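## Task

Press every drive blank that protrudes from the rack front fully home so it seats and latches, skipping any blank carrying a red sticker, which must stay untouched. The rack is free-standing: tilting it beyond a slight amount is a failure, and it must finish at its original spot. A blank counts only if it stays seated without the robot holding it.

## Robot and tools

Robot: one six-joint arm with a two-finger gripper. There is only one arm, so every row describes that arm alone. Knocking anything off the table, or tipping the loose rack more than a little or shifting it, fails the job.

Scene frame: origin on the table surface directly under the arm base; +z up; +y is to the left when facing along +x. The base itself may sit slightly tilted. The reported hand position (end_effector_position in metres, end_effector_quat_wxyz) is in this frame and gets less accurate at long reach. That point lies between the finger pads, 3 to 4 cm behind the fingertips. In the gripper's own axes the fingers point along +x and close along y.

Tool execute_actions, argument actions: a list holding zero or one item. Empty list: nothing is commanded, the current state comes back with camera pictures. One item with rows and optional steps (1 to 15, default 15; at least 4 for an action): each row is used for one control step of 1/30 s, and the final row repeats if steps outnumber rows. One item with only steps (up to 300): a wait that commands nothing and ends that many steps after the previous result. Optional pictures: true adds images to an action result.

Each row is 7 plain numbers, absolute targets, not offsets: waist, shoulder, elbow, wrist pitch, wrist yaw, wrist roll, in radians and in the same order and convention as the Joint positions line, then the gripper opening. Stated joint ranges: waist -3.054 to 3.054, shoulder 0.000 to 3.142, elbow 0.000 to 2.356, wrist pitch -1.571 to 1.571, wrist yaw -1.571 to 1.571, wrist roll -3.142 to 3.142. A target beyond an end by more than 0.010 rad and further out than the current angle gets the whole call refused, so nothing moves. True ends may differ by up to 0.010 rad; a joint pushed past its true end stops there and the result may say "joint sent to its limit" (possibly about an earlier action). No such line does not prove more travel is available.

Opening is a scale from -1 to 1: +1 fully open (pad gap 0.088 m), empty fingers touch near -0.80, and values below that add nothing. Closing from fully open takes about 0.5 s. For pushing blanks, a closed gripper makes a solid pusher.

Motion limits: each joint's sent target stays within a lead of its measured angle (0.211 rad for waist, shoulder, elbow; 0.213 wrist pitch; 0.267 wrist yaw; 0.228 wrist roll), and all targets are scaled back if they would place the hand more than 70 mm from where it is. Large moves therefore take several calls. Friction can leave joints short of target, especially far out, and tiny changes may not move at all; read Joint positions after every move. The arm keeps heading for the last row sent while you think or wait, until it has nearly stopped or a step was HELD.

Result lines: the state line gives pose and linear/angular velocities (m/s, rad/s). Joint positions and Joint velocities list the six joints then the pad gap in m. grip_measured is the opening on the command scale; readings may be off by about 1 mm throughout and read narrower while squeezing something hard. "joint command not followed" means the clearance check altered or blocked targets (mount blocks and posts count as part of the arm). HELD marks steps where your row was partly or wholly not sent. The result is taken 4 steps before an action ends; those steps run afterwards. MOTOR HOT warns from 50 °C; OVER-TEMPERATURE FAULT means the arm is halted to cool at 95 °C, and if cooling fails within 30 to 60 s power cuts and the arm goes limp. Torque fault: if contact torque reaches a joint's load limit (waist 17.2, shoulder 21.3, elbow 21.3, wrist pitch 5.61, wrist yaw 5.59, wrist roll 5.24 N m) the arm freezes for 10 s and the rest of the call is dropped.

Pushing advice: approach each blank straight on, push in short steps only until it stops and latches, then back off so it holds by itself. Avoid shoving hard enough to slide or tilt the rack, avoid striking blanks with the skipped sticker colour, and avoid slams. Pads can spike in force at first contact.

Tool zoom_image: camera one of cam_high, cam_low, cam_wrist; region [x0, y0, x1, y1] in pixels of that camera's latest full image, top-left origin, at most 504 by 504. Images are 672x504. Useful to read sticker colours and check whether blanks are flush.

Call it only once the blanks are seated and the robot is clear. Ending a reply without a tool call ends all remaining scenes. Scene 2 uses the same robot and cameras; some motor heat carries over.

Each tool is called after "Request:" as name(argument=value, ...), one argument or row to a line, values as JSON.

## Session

Request:
execute_actions(
  actions=[],
)

Scene clock: 0.00 s of 4500.00 s.
end_effector_position=(+0.3344, -0.1439, +0.1852) grip_measured=+0.823 end_effector_quat_wxyz=(-0.151, +0.854, -0.418, -0.271) end_effector_velocity=(-0.000, +0.002, -0.002) end_effector_angular_velocity=(+0.020, -0.000, +0.008)
Joint positions: [-0.356  1.271  0.669 -0.03   0.419 -2.606  0.079]
Joint velocities: [-0.002 -0.002 -0.002 -0.007 -0.022  0.007 -0.   ]
Heat: hottest wrist roll 26 °C (+0.0 °C/min).

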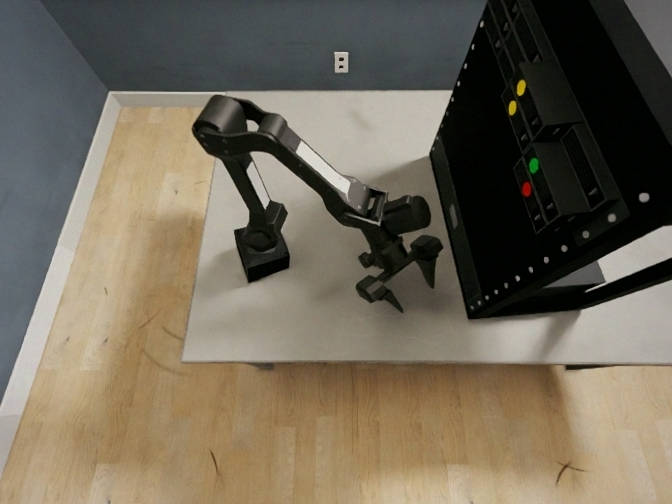

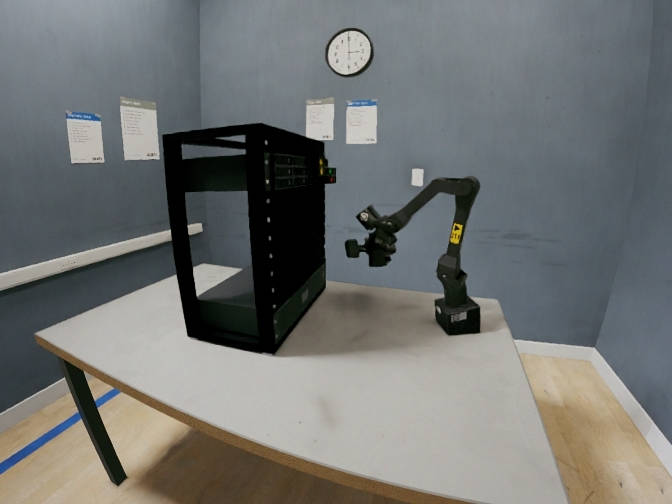

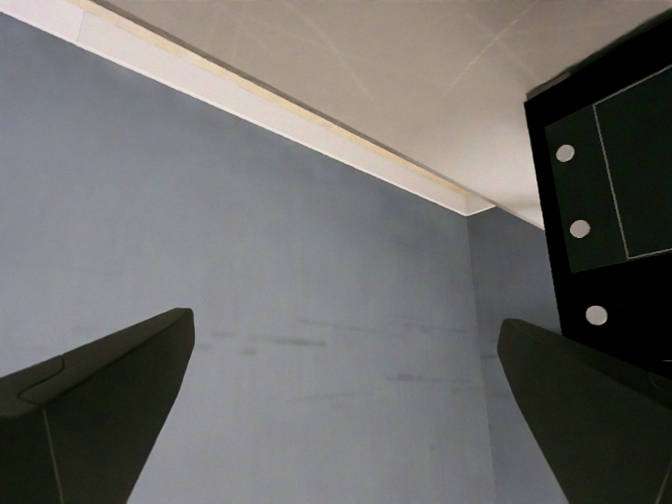

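Request:
execute_actions(
  actions=[
    {"rows":[[-0.35,0.7,0.7,-0.2,0.2,-1.5,-0.9]]},
  ],
)

Request:
execute_actions(
  actions=[
    {"rows":[[-0.15,0.8,1.15,-0.2,-0.15,0.05,-0.9]]},
  ],
)

Request:
execute_actions(
  actions=[
    {"steps":32},
  ],
  pictures=true,
)

Scene clock: 0.53 s of 4500.00 s.
end_effector_position=(+0.3120, -0.0928, +0.3043) grip_measured=-0.403 end_effector_quat_wxyz=(-0.446, +0.832, -0.323, -0.062) end_effector_velocity=(-0.101, +0.078, +0.319) end_effector_angular_velocity=(+0.975, -1.771, -0.402)
Joint positions: [-0.353  0.799  0.688 -0.188  0.217 -2.053  0.019]
Joint velocities: [-0.002 -1.043  0.061 -0.037 -0.095  1.546 -0.175]
Heat: hottest wrist roll 26 °C (+0.0 °C/min).
Steps of this call (steps 1 to 5: nothing new was sent; steps 6 to 16: the first 11 steps of this action). Readings (joint positions):
6: [-0.358 1.249 0.671 -0.059 0.386 -2.568]
7: [-0.356 1.215 0.671 -0.105 0.336 -2.516]
9: [-0.353 1.125 0.672 -0.142 0.279 -2.413]
13: [-0.353 0.928 0.687 -0.177 0.230 -2.207]
16: the state above

Scene clock: 1.03 s of 4500.00 s.
end_effector_position=(+0.3406, +0.0154, +0.4439) grip_measured=-0.812 end_effector_quat_wxyz=(+0.731, -0.679, +0.051, +0.047) end_effector_velocity=(-0.032, +0.154, +0.457) end_effector_angular_velocity=(+1.513, -0.970, +0.454)
Joint positions: [-0.175  0.788  1.019 -0.202 -0.098 -1.424  0.   ]
Joint velocities: [ 0.183  0.051  1.048  0.022 -0.403  1.531  0.   ]
Heat: hottest wrist roll 26 °C (+0.0 °C/min).
Steps of this call (steps 1 to 4: the last 4 steps of your previous action; steps 5 to 15: the first 11 steps of this action). Readings (joint positions):
5: [-0.341 0.729 0.707 -0.205 0.190 -1.811]
6: [-0.313 0.740 0.728 -0.207 0.145 -1.779]
8: [-0.259 0.763 0.782 -0.204 0.059 -1.710]
12: [-0.197 0.781 0.913 -0.203 -0.054 -1.556]
15: the state above

Scene clock: 2.10 s of 4500.00 s.
end_effector_position=(+0.3344, +0.0328, +0.4930) grip_measured=-0.812 end_effector_quat_wxyz=(+0.999, -0.031, +0.016, +0.038) end_effector_velocity=(-0.000, -0.002, -0.002) end_effector_angular_velocity=(+0.226, +0.024, -0.018)
Joint positions: [-0.153  0.795  1.134 -0.2   -0.144  0.017  0.   ]
Joint velocities: [-0.002 -0.002 -0.002 -0.007  0.007  0.227  0.   ]
Heat: hottest wrist roll 26 °C (+0.0 °C/min).
Kept back: nothing.
Steps of this call (steps 1 to 4: the last 4 steps of your previous action; steps 5 to 32: the robot went on to your last target). Readings (joint positions):
1: [-0.170 0.789 1.050 -0.199 -0.110 -1.371]
2: [-0.165 0.789 1.076 -0.197 -0.119 -1.320]
4: [-0.159 0.789 1.112 -0.196 -0.130 -1.217]
8: [-0.155 0.791 1.128 -0.198 -0.140 -1.012]
32: the state above

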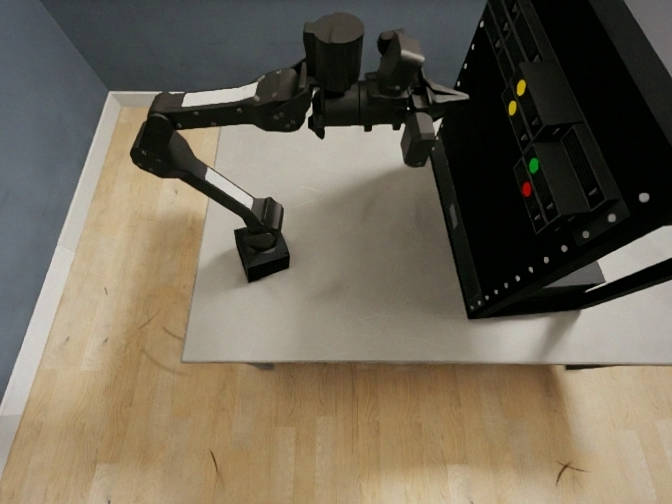

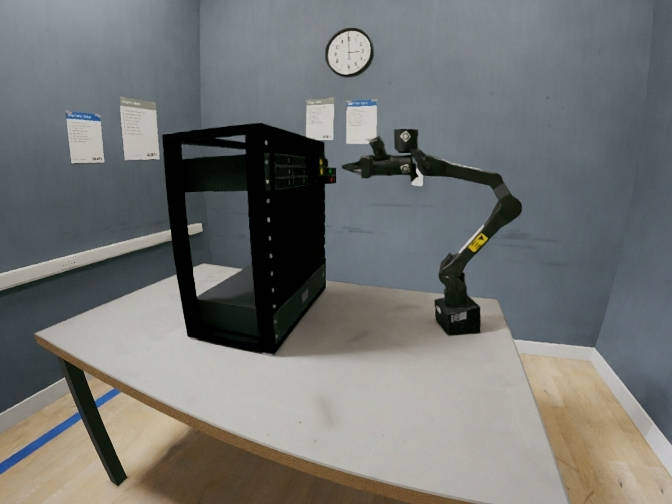

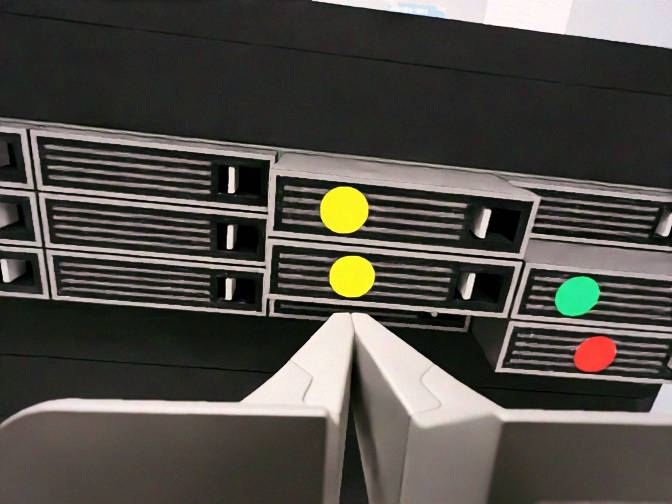

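Request:
execute_actions(
  actions=[
    {"rows":[[-0.18,1.02,1.26,-0.11,-0.13,0.07,-0.9]]},
  ],
)

Request:
execute_actions(
  actions=[
    {"steps":10},
  ],
  pictures=true,
)

Scene clock: 2.57 s of 4500.00 s.
end_effector_position=(+0.3941, +0.0197, +0.4854) grip_measured=-0.812 end_effector_quat_wxyz=(+0.999, -0.008, +0.034, +0.021) end_effector_velocity=(-0.000, -0.001, +0.029) end_effector_angular_velocity=(-0.002, -0.081, -0.008)
Joint positions: [-0.176  1.011  1.232 -0.119 -0.136  0.062  0.   ]
Joint velocities: [-0.007  0.007  0.051  0.037  0.007  0.007  0.   ]
Heat: hottest elbow 26 °C (+0.0 °C/min).
Steps of this call (steps 1 to 3: the robot went on to your last target; steps 4 to 14: the first 11 steps of this action). Readings (joint positions):
4: [-0.155 0.818 1.147 -0.196 -0.144 0.038]
5: [-0.159 0.852 1.173 -0.166 -0.144 0.044]
7: [-0.167 0.926 1.223 -0.134 -0.142 0.053]
11: [-0.174 0.997 1.230 -0.127 -0.138 0.060]
14: the state above

Scene clock: 2.90 s of 4500.00 s.
end_effector_position=(+0.3936, +0.0201, +0.4928) grip_measured=-0.812 end_effector_quat_wxyz=(+0.999, -0.008, +0.024, +0.021) end_effector_velocity=(+0.001, -0.002, -0.003) end_effector_angular_velocity=(-0.007, +0.012, -0.001)
Joint positions: [-0.176  1.012  1.246 -0.112 -0.136  0.063  0.   ]
Joint velocities: [-0.007  0.002 -0.002 -0.007 -0.007 -0.007  0.   ]
Heat: hottest elbow 26 °C (+0.0 °C/min).
Kept back: nothing.
Steps of this call (steps 1 to 4: the last 4 steps of your previous action; steps 5 to 10: the robot went on to your last target). Readings (joint positions):
1: [-0.176 1.011 1.235 -0.116 -0.136 0.062]
2: [-0.176 1.011 1.238 -0.114 -0.136 0.063]
4: [-0.176 1.011 1.244 -0.112 -0.136 0.063]
8: [-0.176 1.011 1.246 -0.112 -0.136 0.063]
10: the state above

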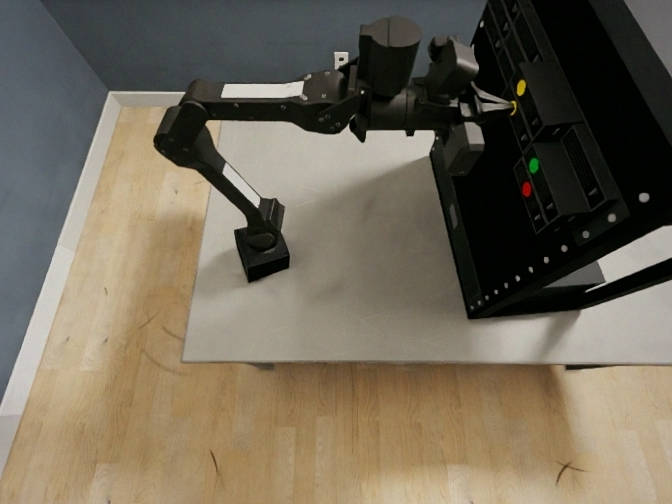

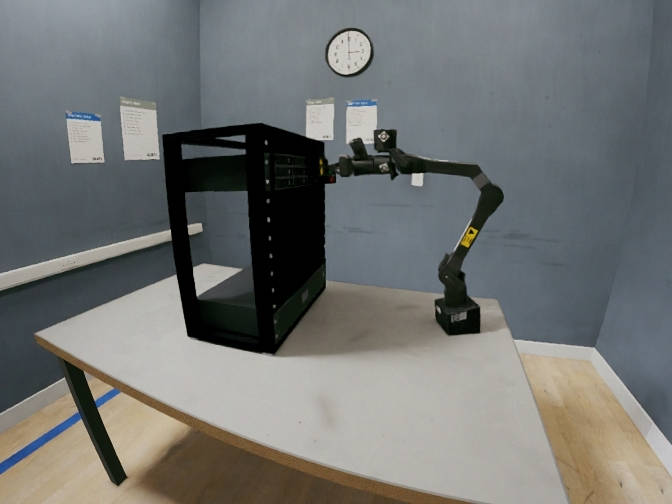

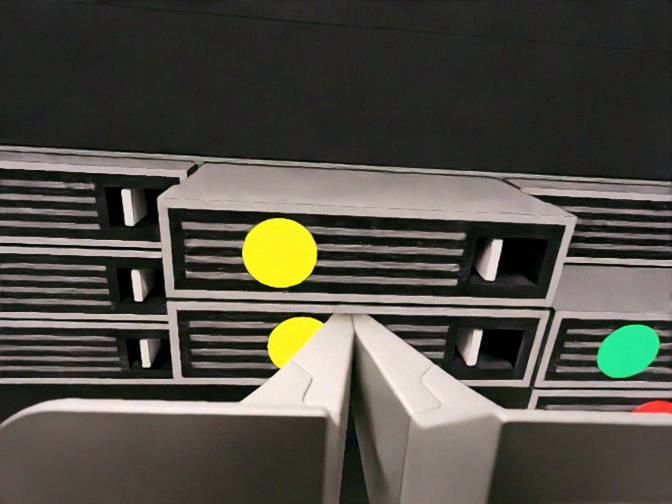

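Request:
execute_actions(
  actions=[
    {"rows":[[-0.18,1.03,1.31,-0.15,-0.13,0.07,-0.9],[-0.18,1.03,1.31,-0.15,-0.13,0.07,-0.9],[-0.18,1.03,1.31,-0.15,-0.13,0.07,-0.9],[-0.18,1.05,1.325,-0.145,-0.13,0.07,-0.9],[-0.175,1.07,1.34,-0.14,-0.13,0.07,-0.9],[-0.175,1.09,1.355,-0.135,-0.13,0.07,-0.9],[-0.17,1.11,1.37,-0.13,-0.12,0.07,-0.9],[-0.17,1.13,1.385,-0.125,-0.12,0.07,-0.9],[-0.165,1.15,1.40,-0.12,-0.12,0.07,-0.9],[-0.165,1.17,1.415,-0.115,-0.12,0.07,-0.9],[-0.16,1.19,1.43,-0.11,-0.11,0.07,-0.9]]},
  ],
)

Request:
execute_actions(
  actions=[
    {"steps":12},
  ],
  pictures=true,
)

Scene clock: 3.47 s of 4500.00 s.
end_effector_position=(+0.4160, +0.0208, +0.5076) grip_measured=-0.812 end_effector_quat_wxyz=(+0.999, -0.008, +0.023, +0.023) end_effector_velocity=(+0.144, +0.016, +0.006) end_effector_angular_velocity=(+0.007, +0.011, +0.067)
Joint positions: [-0.17   1.109  1.366 -0.131 -0.132  0.063  0.   ]
Joint velocities: [ 0.09   0.525  0.393  0.125  0.022 -0.007  0.   ]
Heat: hottest elbow 26 °C (+0.0 °C/min).
Steps of this call (steps 1 to 6: the robot went on to your last target; steps 7 to 17: the first 11 steps of this action). Readings (joint positions):
7: [-0.177 1.014 1.252 -0.120 -0.136 0.063]
8: [-0.177 1.017 1.261 -0.127 -0.136 0.063]
10: [-0.177 1.023 1.277 -0.135 -0.136 0.063]
14: [-0.176 1.065 1.330 -0.135 -0.133 0.063]
17: the state above

Scene clock: 3.87 s of 4500.00 s.
end_effector_position=(+0.4306, +0.0218, +0.5087) grip_measured=-0.812 end_effector_quat_wxyz=(+0.999, -0.007, +0.023, +0.023) end_effector_velocity=(+0.006, +0.004, +0.002) end_effector_angular_velocity=(-0.006, +0.004, +0.024)
Joint positions: [-0.161  1.163  1.408 -0.12  -0.123  0.064  0.   ]
Joint velocities: [ 0.002  0.027  0.032 -0.007 -0.022 -0.007  0.   ]
Heat: hottest elbow 26 °C (+0.0 °C/min).
Kept back: nothing.
Steps of this call (steps 1 to 4: the last 4 steps of your previous action; steps 5 to 12: the robot went on to your last target). Readings (joint positions):
1: [-0.167 1.125 1.378 -0.126 -0.130 0.063]
2: [-0.165 1.139 1.388 -0.120 -0.129 0.063]
4: [-0.162 1.154 1.399 -0.119 -0.126 0.063]
8: [-0.161 1.160 1.406 -0.121 -0.124 0.064]
12: the state above

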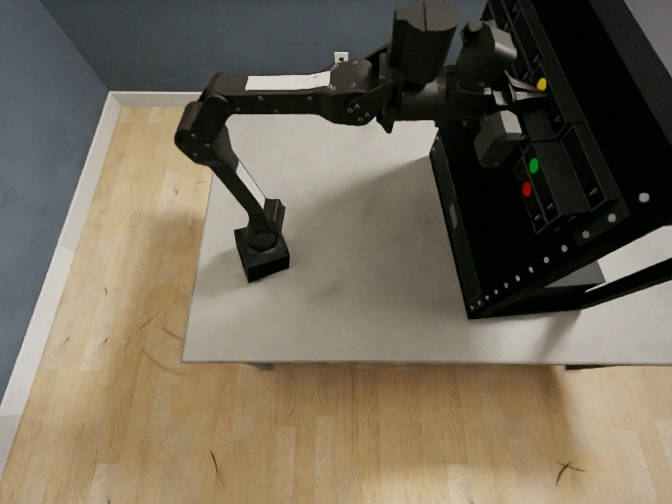

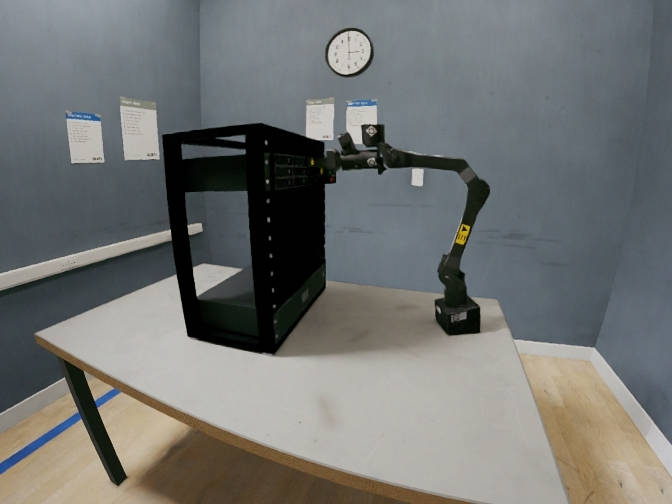

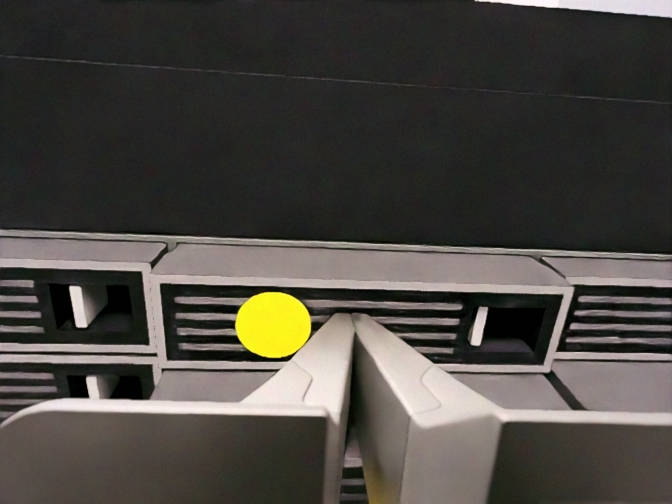

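Request:
execute_actions(
  actions=[
    {"rows":[[-0.16,1.20,1.435,-0.105,-0.11,0.07,-0.9],[-0.16,1.215,1.44,-0.10,-0.11,0.07,-0.9],[-0.16,1.23,1.45,-0.09,-0.11,0.07,-0.9]]},
  ],
  pictures=true,
)

Request:
execute_actions(
  actions=[
    {"rows":[[-0.18,0.97,1.29,-0.17,-0.13,0.07,-0.9]],"steps":10},
  ],
)

Request:
execute_actions(
  actions=[
    {"rows":[[-0.18,0.98,1.16,-0.05,-0.13,0.07,-0.9]]},
  ],
  pictures=true,
)

Scene clock: 4.40 s of 4500.00 s.
end_effector_position=(+0.4388, +0.0212, +0.5101) grip_measured=-0.812 end_effector_quat_wxyz=(+1.000, -0.008, +0.019, +0.023) end_effector_velocity=(+0.001, -0.000, -0.004) end_effector_angular_velocity=(-0.007, +0.012, +0.004)
Joint positions: [-0.16   1.192  1.429 -0.104 -0.122  0.064  0.   ]
Joint velocities: [-0.002  0.002 -0.002 -0.007 -0.007 -0.007  0.   ]
Heat: hottest elbow 26 °C (+0.0 °C/min).
Steps of this call (steps 1 to 5: the robot went on to your last target; steps 6 to 16: the first 11 steps of this action). Readings (joint positions):
6: [-0.160 1.166 1.411 -0.119 -0.123 0.064]
7: [-0.160 1.170 1.413 -0.117 -0.123 0.064]
9: [-0.160 1.183 1.423 -0.107 -0.122 0.064]
13: [-0.160 1.191 1.428 -0.104 -0.122 0.064]
16: the state above

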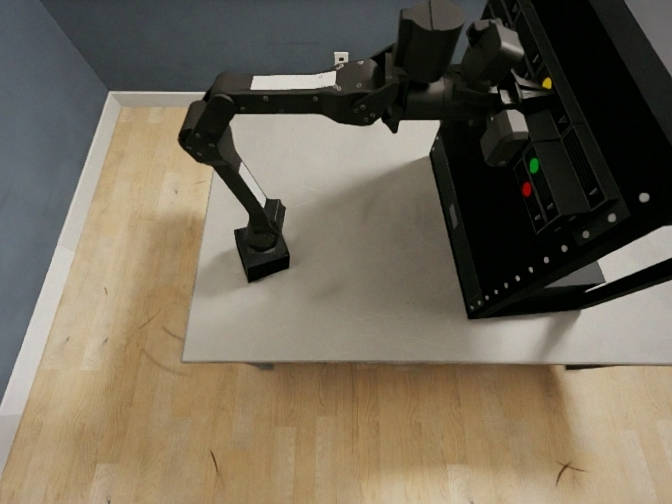

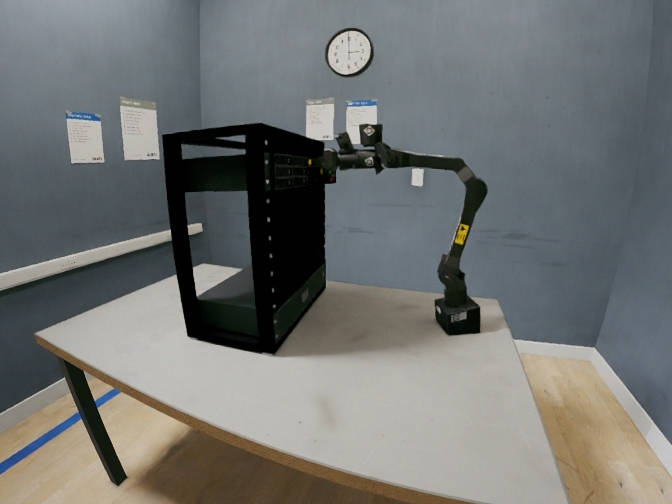

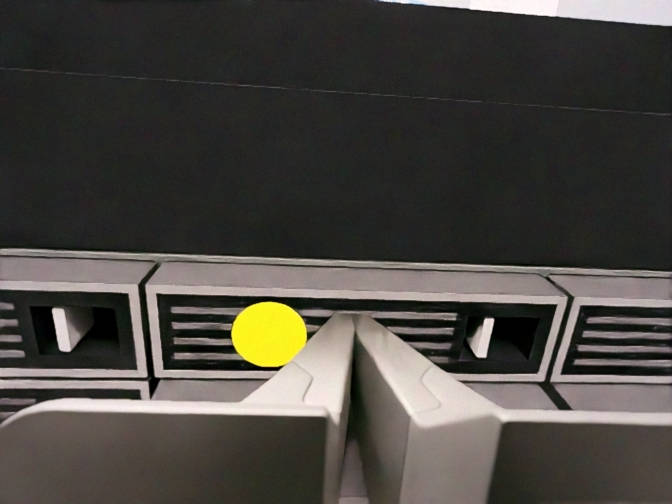

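Scene clock: 4.73 s of 4500.00 s.
end_effector_position=(+0.3910, +0.0214, +0.5189) grip_measured=-0.812 end_effector_quat_wxyz=(+1.000, -0.010, +0.007, +0.017) end_effector_velocity=(-0.193, +0.019, +0.133) end_effector_angular_velocity=(-0.031, -0.387, +0.009)
Joint positions: [-0.173  1.025  1.333 -0.151 -0.122  0.065  0.   ]
Joint velocities: [-0.032 -0.613 -0.144 -0.081 -0.007  0.007  0.   ]
Heat: hottest elbow 26 °C (+0.0 °C/min).
Steps of this call (steps 1 to 4: the last 4 steps of your previous action; steps 5 to 10: the first 6 steps of this action). Readings (joint positions):
5: [-0.161 1.166 1.415 -0.101 -0.122 0.064]
6: [-0.165 1.139 1.392 -0.113 -0.122 0.065]
8: [-0.171 1.073 1.350 -0.148 -0.122 0.065]
10: the state above

Scene clock: 5.23 s of 4500.00 s.
end_effector_position=(+0.3899, +0.0178, +0.4838) grip_measured=-0.812 end_effector_quat_wxyz=(+1.000, -0.009, +0.016, +0.016) end_effector_velocity=(-0.003, +0.001, +0.027) end_effector_angular_velocity=(-0.019, -0.120, +0.001)
Joint positions: [-0.177  0.984  1.177 -0.056 -0.124  0.065  0.   ]
Joint velocities: [-0.002 -0.012 -0.002  0.11   0.007 -0.007  0.   ]
Heat: hottest elbow 26 °C (+0.0 °C/min).
Steps of this call (steps 1 to 4: the last 4 steps of your previous action; steps 5 to 15: the first 11 steps of this action). Readings (joint positions):
5: [-0.176 0.976 1.299 -0.134 -0.124 0.065]
6: [-0.176 0.971 1.272 -0.113 -0.124 0.065]
8: [-0.176 0.971 1.228 -0.092 -0.124 0.065]
12: [-0.177 0.984 1.181 -0.070 -0.124 0.065]
15: the state above

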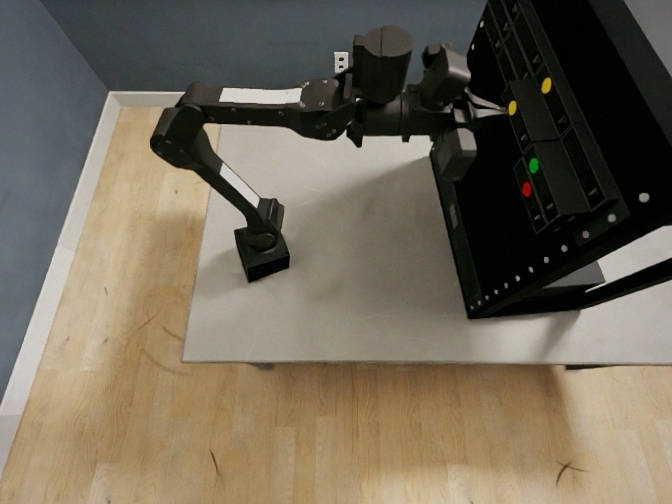

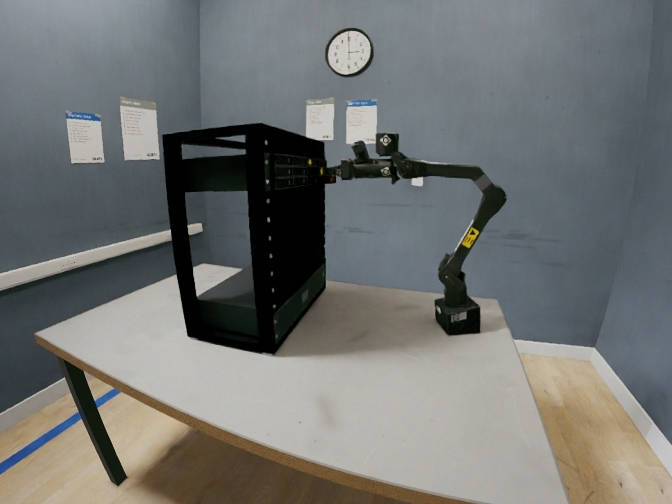

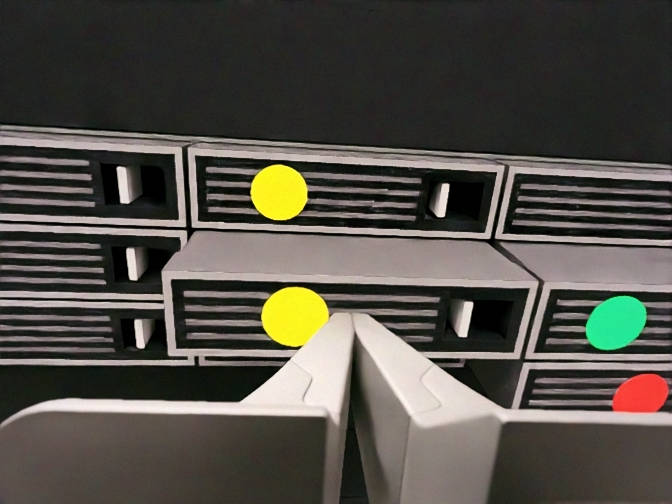

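Request:
execute_actions(
  actions=[
    {"rows":[[-0.18,1.0,1.165,-0.05,-0.13,0.07,-0.9],[-0.18,1.02,1.18,-0.045,-0.13,0.07,-0.9],[-0.175,1.04,1.195,-0.04,-0.13,0.07,-0.9],[-0.175,1.06,1.21,-0.035,-0.13,0.07,-0.9],[-0.17,1.08,1.225,-0.03,-0.12,0.07,-0.9],[-0.17,1.10,1.24,-0.02,-0.12,0.07,-0.9],[-0.17,1.12,1.255,-0.015,-0.12,0.07,-0.9],[-0.165,1.14,1.27,-0.01,-0.12,0.07,-0.9],[-0.165,1.155,1.28,0,-0.12,0.07,-0.9],[-0.16,1.17,1.29,0.01,-0.11,0.07,-0.9],[-0.16,1.18,1.295,0.015,-0.11,0.07,-0.9],[-0.16,1.195,1.30,0.02,-0.11,0.07,-0.9]]},
  ],
)

Request:
execute_actions(
  actions=[
    {"steps":16},
  ],
  pictures=true,
)

Scene clock: 5.80 s of 4500.00 s.
end_effector_position=(+0.4247, +0.0175, +0.4771) grip_measured=-0.812 end_effector_quat_wxyz=(+0.999, -0.007, +0.025, +0.020) end_effector_velocity=(+0.129, +0.013, +0.003) end_effector_angular_velocity=(+0.014, -0.046, +0.071)
Joint positions: [-0.168  1.111  1.245 -0.012 -0.125  0.065  0.   ]
Joint velocities: [ 0.061  0.471  0.295  0.227 -0.007  0.007  0.   ]
Heat: hottest elbow 26 °C (+0.0 °C/min).
Steps of this call (steps 1 to 4: the last 4 steps of your previous action; steps 5 to 6: the robot went on to your last target; steps 7 to 17: the first 11 steps of this action). Readings (joint positions):
7: [-0.177 0.983 1.174 -0.053 -0.125 0.065]
8: [-0.177 0.986 1.174 -0.051 -0.125 0.065]
10: [-0.177 1.001 1.178 -0.045 -0.125 0.065]
14: [-0.173 1.065 1.213 -0.032 -0.125 0.065]
17: the state above

Scene clock: 6.33 s of 4500.00 s.
end_effector_position=(+0.4387, +0.0181, +0.4763) grip_measured=-0.812 end_effector_quat_wxyz=(+0.999, -0.007, +0.024, +0.022) end_effector_velocity=(+0.001, +0.002, -0.004) end_effector_angular_velocity=(+0.009, +0.014, +0.018)
Joint positions: [-0.162  1.162  1.277  0.009 -0.123  0.065  0.   ]
Joint velocities: [-0.002  0.002 -0.002 -0.007 -0.022  0.007  0.   ]
Heat: hottest elbow 27 °C (+9.5 °C/min).
Kept back: nothing.
Steps of this call (steps 1 to 4: the last 4 steps of your previous action; steps 5 to 16: the robot went on to your last target). Readings (joint positions):
1: [-0.166 1.127 1.254 -0.005 -0.125 0.065]
2: [-0.165 1.139 1.262 0.001 -0.125 0.065]
4: [-0.162 1.155 1.272 0.008 -0.124 0.065]
8: [-0.162 1.161 1.276 0.009 -0.123 0.065]
16: the state above

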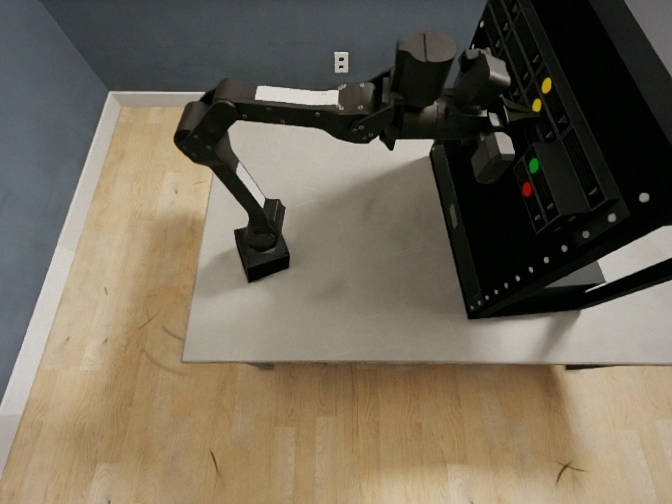

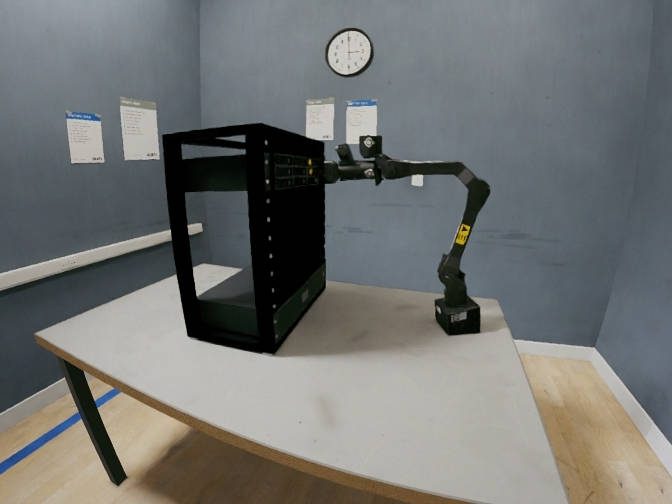

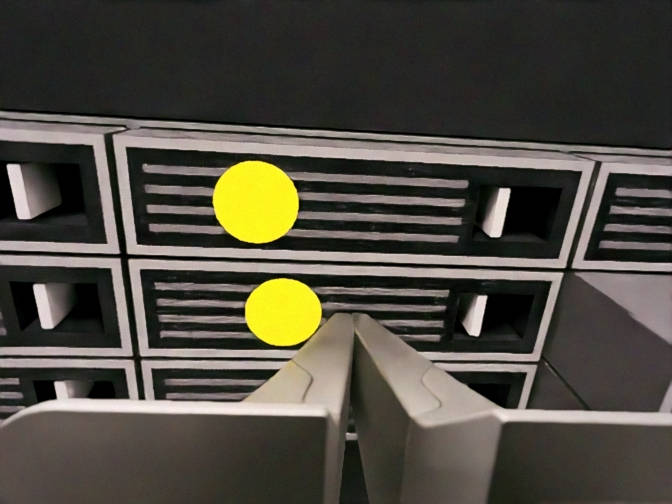

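Request:
execute_actions(
  actions=[
    {"rows":[[-0.16,1.215,1.31,0.03,-0.11,0.07,-0.9]],"steps":10},
  ],
)

Request:
execute_actions(
  actions=[
    {"rows":[[-0.18,0.9,1.12,-0.07,-0.13,0.07,-0.9]],"steps":12},
  ],
)

Request:
execute_actions(
  actions=[
    {"rows":[[-0.4,0.93,1.15,-0.1,-0.3,0.08,-0.9],[-0.4,0.93,1.15,-0.1,-0.3,0.08,-0.9],[-0.5,0.96,1.18,-0.1,-0.4,0.08,-0.9],[-0.5,0.96,1.18,-0.1,-0.4,0.08,-0.9],[-0.65,1.0,1.2,-0.1,-0.52,0.1,-0.9],[-0.65,1.0,1.2,-0.1,-0.52,0.1,-0.9],[-0.65,1.05,1.25,-0.07,-0.52,0.1,-0.9]]},
  ],
)

Request:
execute_actions(
  actions=[
    {"steps":14},
  ],
  pictures=true,
)

Scene clock: 6.73 s of 4500.00 s.
end_effector_position=(+0.4402, +0.0179, +0.4753) grip_measured=-0.812 end_effector_quat_wxyz=(+0.999, -0.007, +0.025, +0.022) end_effector_velocity=(+0.001, -0.004, -0.001) end_effector_angular_velocity=(+0.006, +0.007, -0.015)
Joint positions: [-0.162  1.168  1.279  0.009 -0.123  0.065  0.   ]
Joint velocities: [-0.007  0.002  0.002 -0.007  0.007  0.007  0.   ]
Heat: hottest elbow 27 °C (+8.9 °C/min).
Steps of this call (steps 1 to 6: the robot went on to your last target; steps 7 to 12: the first 6 steps of this action). Readings (joint positions):
7: [-0.162 1.165 1.277 0.009 -0.123 0.065]
8: [-0.162 1.166 1.278 0.009 -0.123 0.065]
10: [-0.162 1.167 1.279 0.009 -0.123 0.065]
12: the state above

Scene clock: 7.13 s of 4500.00 s.
end_effector_position=(+0.3777, +0.0198, +0.4903) grip_measured=-0.812 end_effector_quat_wxyz=(+1.000, -0.010, +0.003, +0.017) end_effector_velocity=(-0.163, +0.021, +0.138) end_effector_angular_velocity=(-0.029, -0.391, +0.014)
Joint positions: [-0.175  0.939  1.157 -0.053 -0.123  0.065  0.   ]
Joint velocities: [-0.012 -0.545 -0.056 -0.095  0.007  0.007  0.   ]
Heat: hottest elbow 27 °C (+8.4 °C/min).
Steps of this call (steps 1 to 4: the last 4 steps of your previous action; steps 5 to 12: the first 8 steps of this action). Readings (joint positions):
5: [-0.162 1.144 1.264 0.011 -0.123 0.065]
6: [-0.164 1.115 1.239 -0.006 -0.123 0.065]
8: [-0.170 1.042 1.185 -0.044 -0.123 0.065]
12: the state above

Scene clock: 7.63 s of 4500.00 s.
end_effector_position=(+0.3779, -0.0672, +0.4871) grip_measured=-0.812 end_effector_quat_wxyz=(+0.999, -0.017, +0.036, -0.022) end_effector_velocity=(+0.004, -0.094, +0.016) end_effector_angular_velocity=(-0.011, +0.030, -0.045)
Joint positions: [-0.603  1.027  1.212 -0.079 -0.475  0.09   0.   ]
Joint velocities: [-0.418  0.183  0.144  0.022 -0.374  0.022  0.   ]
Heat: hottest elbow 27 °C (+7.9 °C/min).
Steps of this call (steps 1 to 4: the last 4 steps of your previous action; steps 5 to 15: the first 11 steps of this action). Readings (joint positions):
5: [-0.202 0.907 1.147 -0.071 -0.167 0.065]
6: [-0.248 0.910 1.147 -0.079 -0.200 0.067]
8: [-0.346 0.926 1.148 -0.087 -0.275 0.070]
12: [-0.530 0.990 1.184 -0.087 -0.432 0.086]
15: the state above

Scene clock: 8.10 s of 4500.00 s.
end_effector_position=(+0.3771, -0.0752, +0.4940) grip_measured=-0.812 end_effector_quat_wxyz=(+0.999, -0.021, +0.030, -0.023) end_effector_velocity=(+0.001, -0.007, -0.004) end_effector_angular_velocity=(+0.014, +0.012, -0.022)
Joint positions: [-0.646  1.042  1.234 -0.072 -0.514  0.093  0.   ]
Joint velocities: [-0.012  0.007 -0.002 -0.007  0.007  0.007  0.   ]
Heat: hottest elbow 27 °C (+7.4 °C/min).
Kept back: nothing.
Steps of this call (steps 1 to 4: the last 4 steps of your previous action; steps 5 to 14: the robot went on to your last target). Readings (joint positions):
1: [-0.614 1.032 1.216 -0.078 -0.485 0.091]
2: [-0.622 1.035 1.220 -0.076 -0.493 0.092]
4: [-0.633 1.038 1.226 -0.074 -0.502 0.092]
8: [-0.642 1.039 1.234 -0.072 -0.511 0.093]
14: the state above

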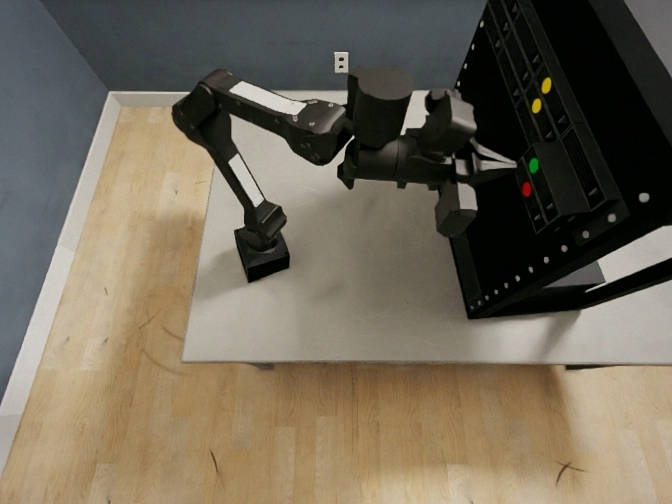

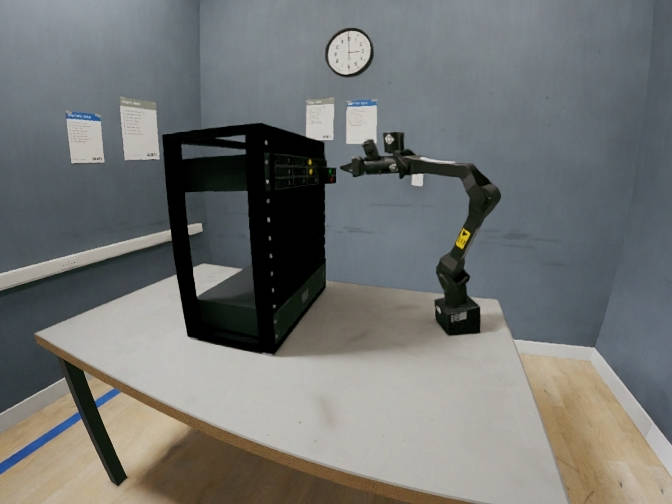

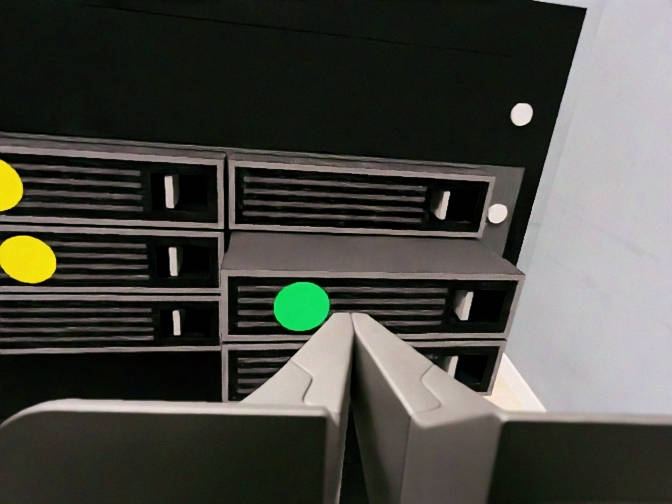

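Request:
execute_actions(
  actions=[
    {"rows":[[-0.63,1.08,1.24,-0.03,-0.5,0.1,-0.9],[-0.61,1.11,1.25,-0.01,-0.48,0.1,-0.9],[-0.585,1.15,1.27,0.01,-0.455,0.1,-0.9]],"steps":12},
  ],
)

Request:
execute_actions(
  actions=[
    {"steps":12},
  ],
  pictures=true,
)

Scene clock: 8.53 s of 4500.00 s.
end_effector_position=(+0.4043, -0.0808, +0.4842) grip_measured=-0.812 end_effector_quat_wxyz=(+0.999, -0.017, +0.031, -0.021) end_effector_velocity=(+0.067, -0.036, -0.070) end_effector_angular_velocity=(+0.055, +0.123, -0.044)
Joint positions: [-0.597  1.131  1.253 -0.007 -0.471  0.094  0.   ]
Joint velocities: [ 0.071  0.237 -0.007  0.095  0.095 -0.022  0.   ]
Heat: hottest elbow 27 °C (+7.0 °C/min).
Steps of this call (steps 1 to 5: the robot went on to your last target; steps 6 to 13: the first 8 steps of this action). Readings (joint positions):
6: [-0.646 1.046 1.234 -0.066 -0.515 0.094]
7: [-0.641 1.054 1.235 -0.052 -0.512 0.094]
9: [-0.620 1.084 1.248 -0.023 -0.492 0.094]
13: the state above

Scene clock: 8.93 s of 4500.00 s.
end_effector_position=(+0.4080, -0.0811, +0.4839) grip_measured=-0.812 end_effector_quat_wxyz=(+0.999, -0.018, +0.028, -0.021) end_effector_velocity=(-0.000, +0.002, +0.001) end_effector_angular_velocity=(-0.010, -0.005, +0.011)
Joint positions: [-0.588  1.142  1.256  0.008 -0.461  0.094  0.   ]
Joint velocities: [ 0.002 -0.002 -0.002  0.007 -0.007 -0.007  0.   ]
Heat: hottest elbow 27 °C (+6.7 °C/min).
Kept back: nothing.
Steps of this call (steps 1 to 4: the last 4 steps of your previous action; steps 5 to 12: the robot went on to your last target). Readings (joint positions):
1: [-0.595 1.137 1.253 -0.003 -0.468 0.094]
2: [-0.593 1.141 1.253 -0.001 -0.466 0.094]
4: [-0.591 1.142 1.253 0.004 -0.464 0.094]
8: [-0.589 1.142 1.256 0.008 -0.462 0.094]
12: the state above

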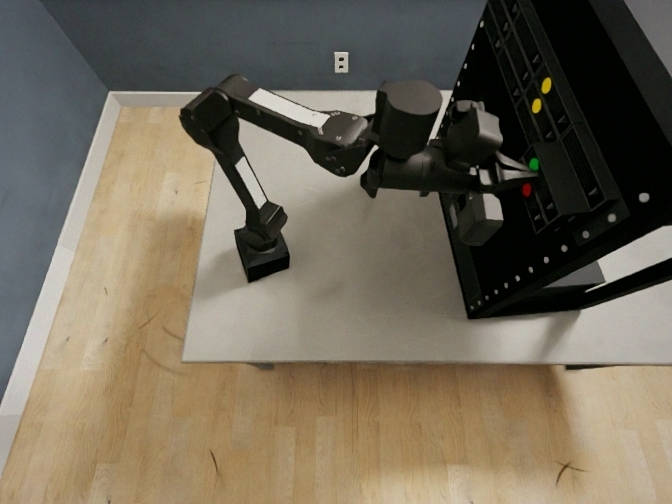

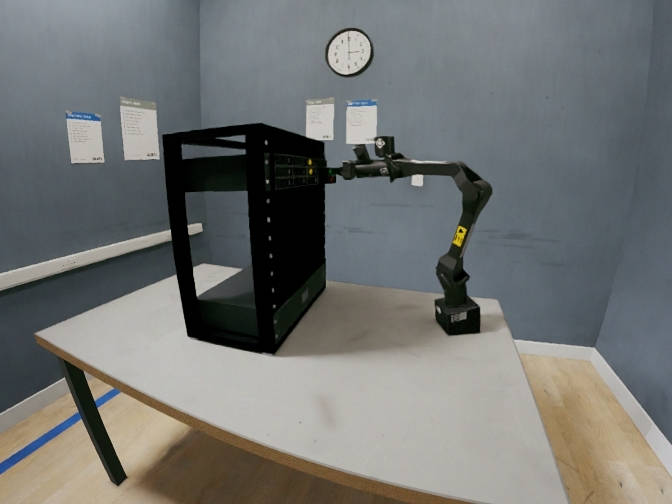

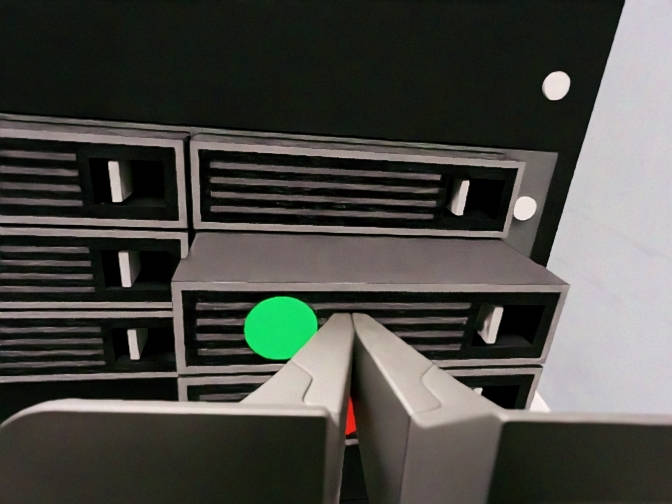

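Request:
execute_actions(
  actions=[
    {"rows":[[-0.58,1.165,1.28,0.015,-0.45,0.1,-0.9],[-0.57,1.18,1.29,0.02,-0.44,0.1,-0.9],[-0.565,1.195,1.30,0.025,-0.435,0.1,-0.9],[-0.555,1.21,1.315,0.025,-0.425,0.1,-0.9],[-0.55,1.225,1.325,0.03,-0.42,0.1,-0.9],[-0.54,1.24,1.335,0.035,-0.41,0.1,-0.9],[-0.535,1.255,1.35,0.035,-0.405,0.1,-0.9],[-0.525,1.27,1.36,0.04,-0.395,0.1,-0.9],[-0.52,1.285,1.375,0.04,-0.39,0.1,-0.9],[-0.515,1.30,1.385,0.045,-0.385,0.1,-0.9],[-0.51,1.315,1.40,0.045,-0.38,0.1,-0.9],[-0.5,1.33,1.41,0.05,-0.37,0.1,-0.9]]},
  ],
)

Request:
execute_actions(
  actions=[
    {"steps":16},
  ],
  pictures=true,
)

Scene clock: 9.47 s of 4500.00 s.
end_effector_position=(+0.4391, -0.0799, +0.4851) grip_measured=-0.812 end_effector_quat_wxyz=(+0.999, -0.016, +0.026, -0.014) end_effector_velocity=(+0.118, +0.006, -0.003) end_effector_angular_velocity=(+0.013, +0.020, +0.074)
Joint positions: [-0.531  1.247  1.341  0.031 -0.417  0.094  0.   ]
Joint velocities: [ 0.188  0.408  0.349  0.037  0.11  -0.022  0.   ]
Heat: hottest elbow 28 °C (+12.7 °C/min).
Steps of this call (steps 1 to 5: the robot went on to your last target; steps 6 to 16: the first 11 steps of this action). Readings (joint positions):
6: [-0.588 1.144 1.256 0.008 -0.460 0.094]
7: [-0.586 1.148 1.259 0.011 -0.457 0.094]
9: [-0.578 1.161 1.271 0.013 -0.451 0.094]
13: [-0.553 1.205 1.306 0.023 -0.433 0.094]
16: the state above

Scene clock: 10.00 s of 4500.00 s.
end_effector_position=(+0.4489, -0.0815, +0.4853) grip_measured=-0.812 end_effector_quat_wxyz=(+0.999, -0.014, +0.027, -0.018) end_effector_velocity=(-0.002, -0.001, -0.002) end_effector_angular_velocity=(-0.001, +0.015, -0.012)
Joint positions: [-0.516  1.282  1.373  0.03  -0.395  0.094  0.   ]
Joint velocities: [-0.002 -0.007 -0.002 -0.022  0.007 -0.007  0.   ]
Heat: hottest elbow 28 °C (+12.0 °C/min).
Kept back: nothing.
Steps of this call (steps 1 to 4: the last 4 steps of your previous action; steps 5 to 16: the robot went on to your last target). Readings (joint positions):
1: [-0.524 1.261 1.352 0.034 -0.410 0.094]
2: [-0.518 1.272 1.362 0.037 -0.405 0.094]
4: [-0.517 1.278 1.370 0.031 -0.396 0.094]
8: [-0.516 1.281 1.372 0.030 -0.395 0.094]
16: the state above

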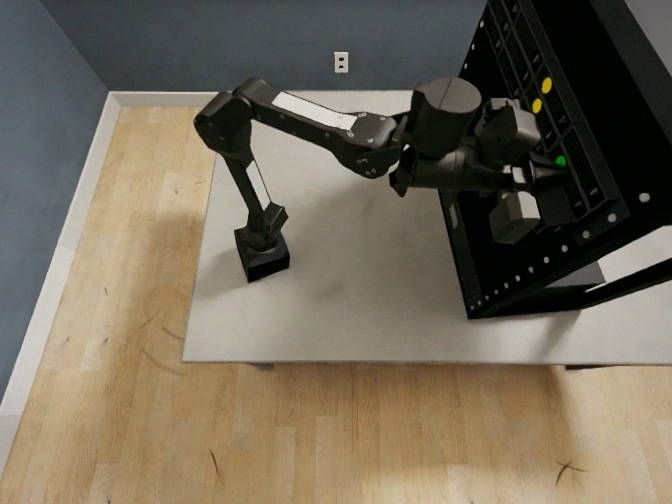

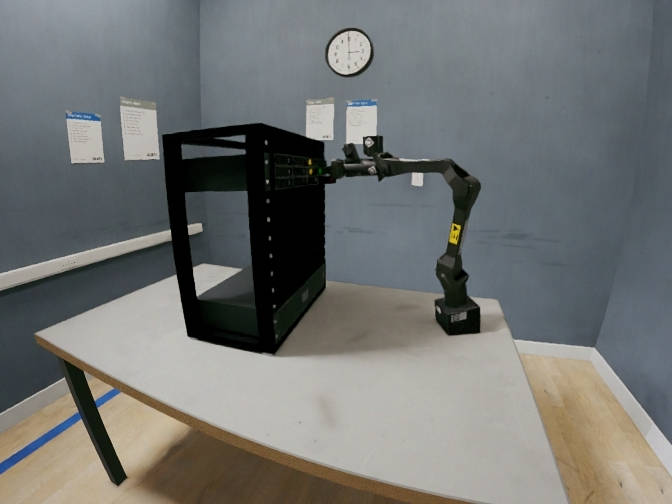

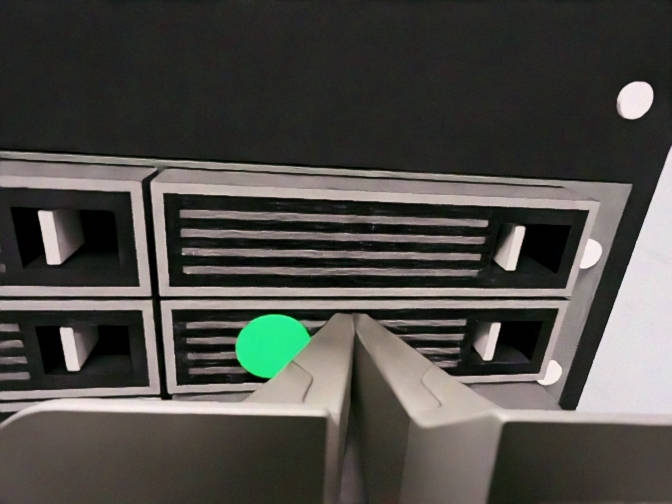

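Request:
execute_actions(
  actions=[
    {"rows":[[-0.55,1.0,1.25,-0.1,-0.5,0.1,-0.9]]},
  ],
)

Request:
execute_actions(
  actions=[
    {"rows":[[-0.2,0.8,1.15,-0.25,-0.3,0.05,-0.9]]},
  ],
  pictures=true,
)

Scene clock: 10.47 s of 4500.00 s.
end_effector_position=(+0.3723, -0.0360, +0.5210) grip_measured=-0.812 end_effector_quat_wxyz=(+0.999, -0.030, +0.000, +0.019) end_effector_velocity=(-0.035, +0.019, -0.018) end_effector_angular_velocity=(+0.020, +0.074, +0.048)
Joint positions: [-0.544  1.004  1.282 -0.087 -0.49   0.094  0.   ]
Joint velocities: [-0.022 -0.134 -0.081 -0.125 -0.081 -0.007  0.   ]
Heat: hottest elbow 28 °C (+11.5 °C/min).
Steps of this call (steps 1 to 3: the robot went on to your last target; steps 4 to 14: the first 11 steps of this action). Readings (joint positions):
4: [-0.519 1.256 1.362 0.022 -0.399 0.094]
5: [-0.525 1.228 1.344 -0.010 -0.414 0.094]
7: [-0.535 1.155 1.305 -0.055 -0.448 0.094]
11: [-0.541 1.039 1.285 -0.077 -0.481 0.094]
14: the state above

Scene clock: 10.97 s of 4500.00 s.
end_effector_position=(+0.3304, +0.0407, +0.4989) grip_measured=-0.812 end_effector_quat_wxyz=(+0.996, -0.013, +0.025, +0.088) end_effector_velocity=(-0.003, +0.028, -0.044) end_effector_angular_velocity=(+0.022, +0.133, +0.074)
Joint positions: [-0.224  0.804  1.174 -0.239 -0.317  0.059  0.   ]
Joint velocities: [ 0.168 -0.032 -0.071 -0.095  0.081 -0.022  0.   ]
Heat: hottest elbow 28 °C (+10.9 °C/min).
Steps of this call (steps 1 to 4: the last 4 steps of your previous action; steps 5 to 15: the first 11 steps of this action). Readings (joint positions):
5: [-0.526 0.984 1.253 -0.115 -0.453 0.094]
6: [-0.481 0.956 1.229 -0.158 -0.414 0.087]
8: [-0.379 0.894 1.188 -0.204 -0.376 0.074]
12: [-0.253 0.821 1.178 -0.228 -0.333 0.062]
15: the state above

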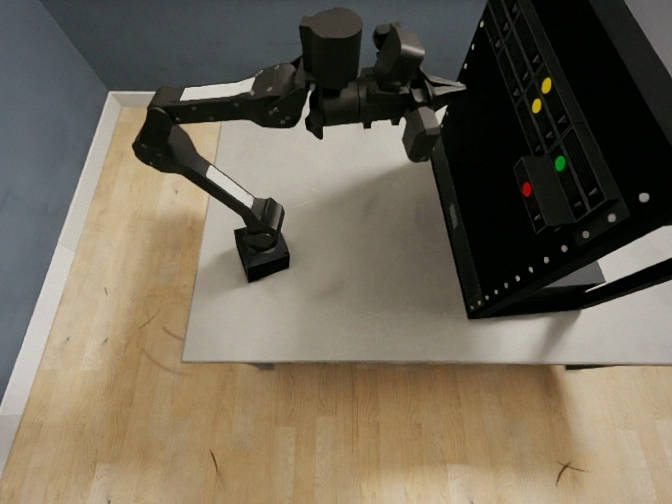

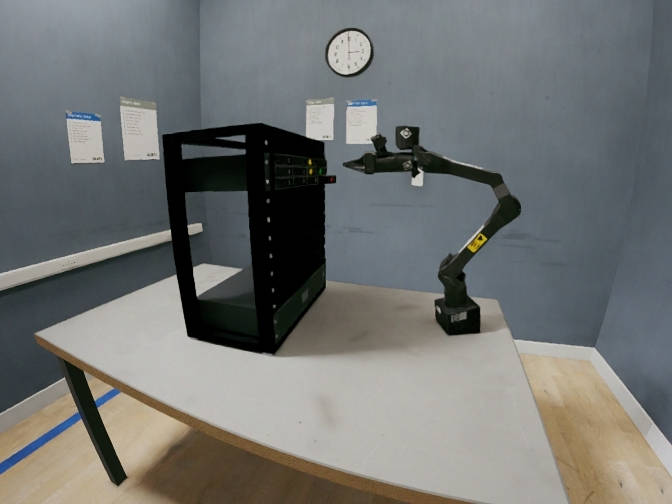

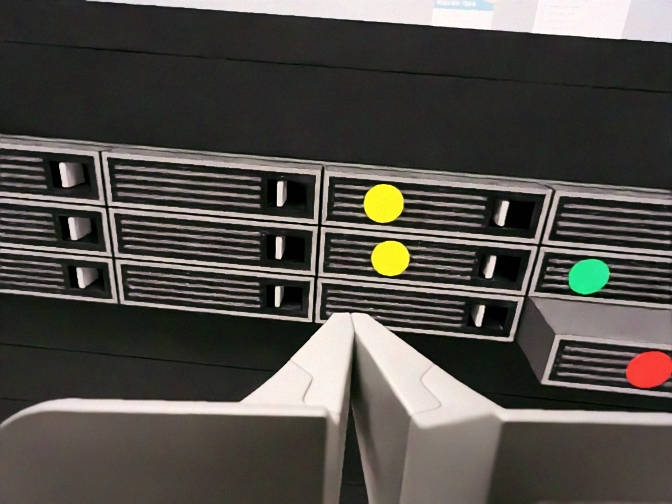

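Request:
finished_scene(
  scene=2,
)

The scene is finished: the task was done.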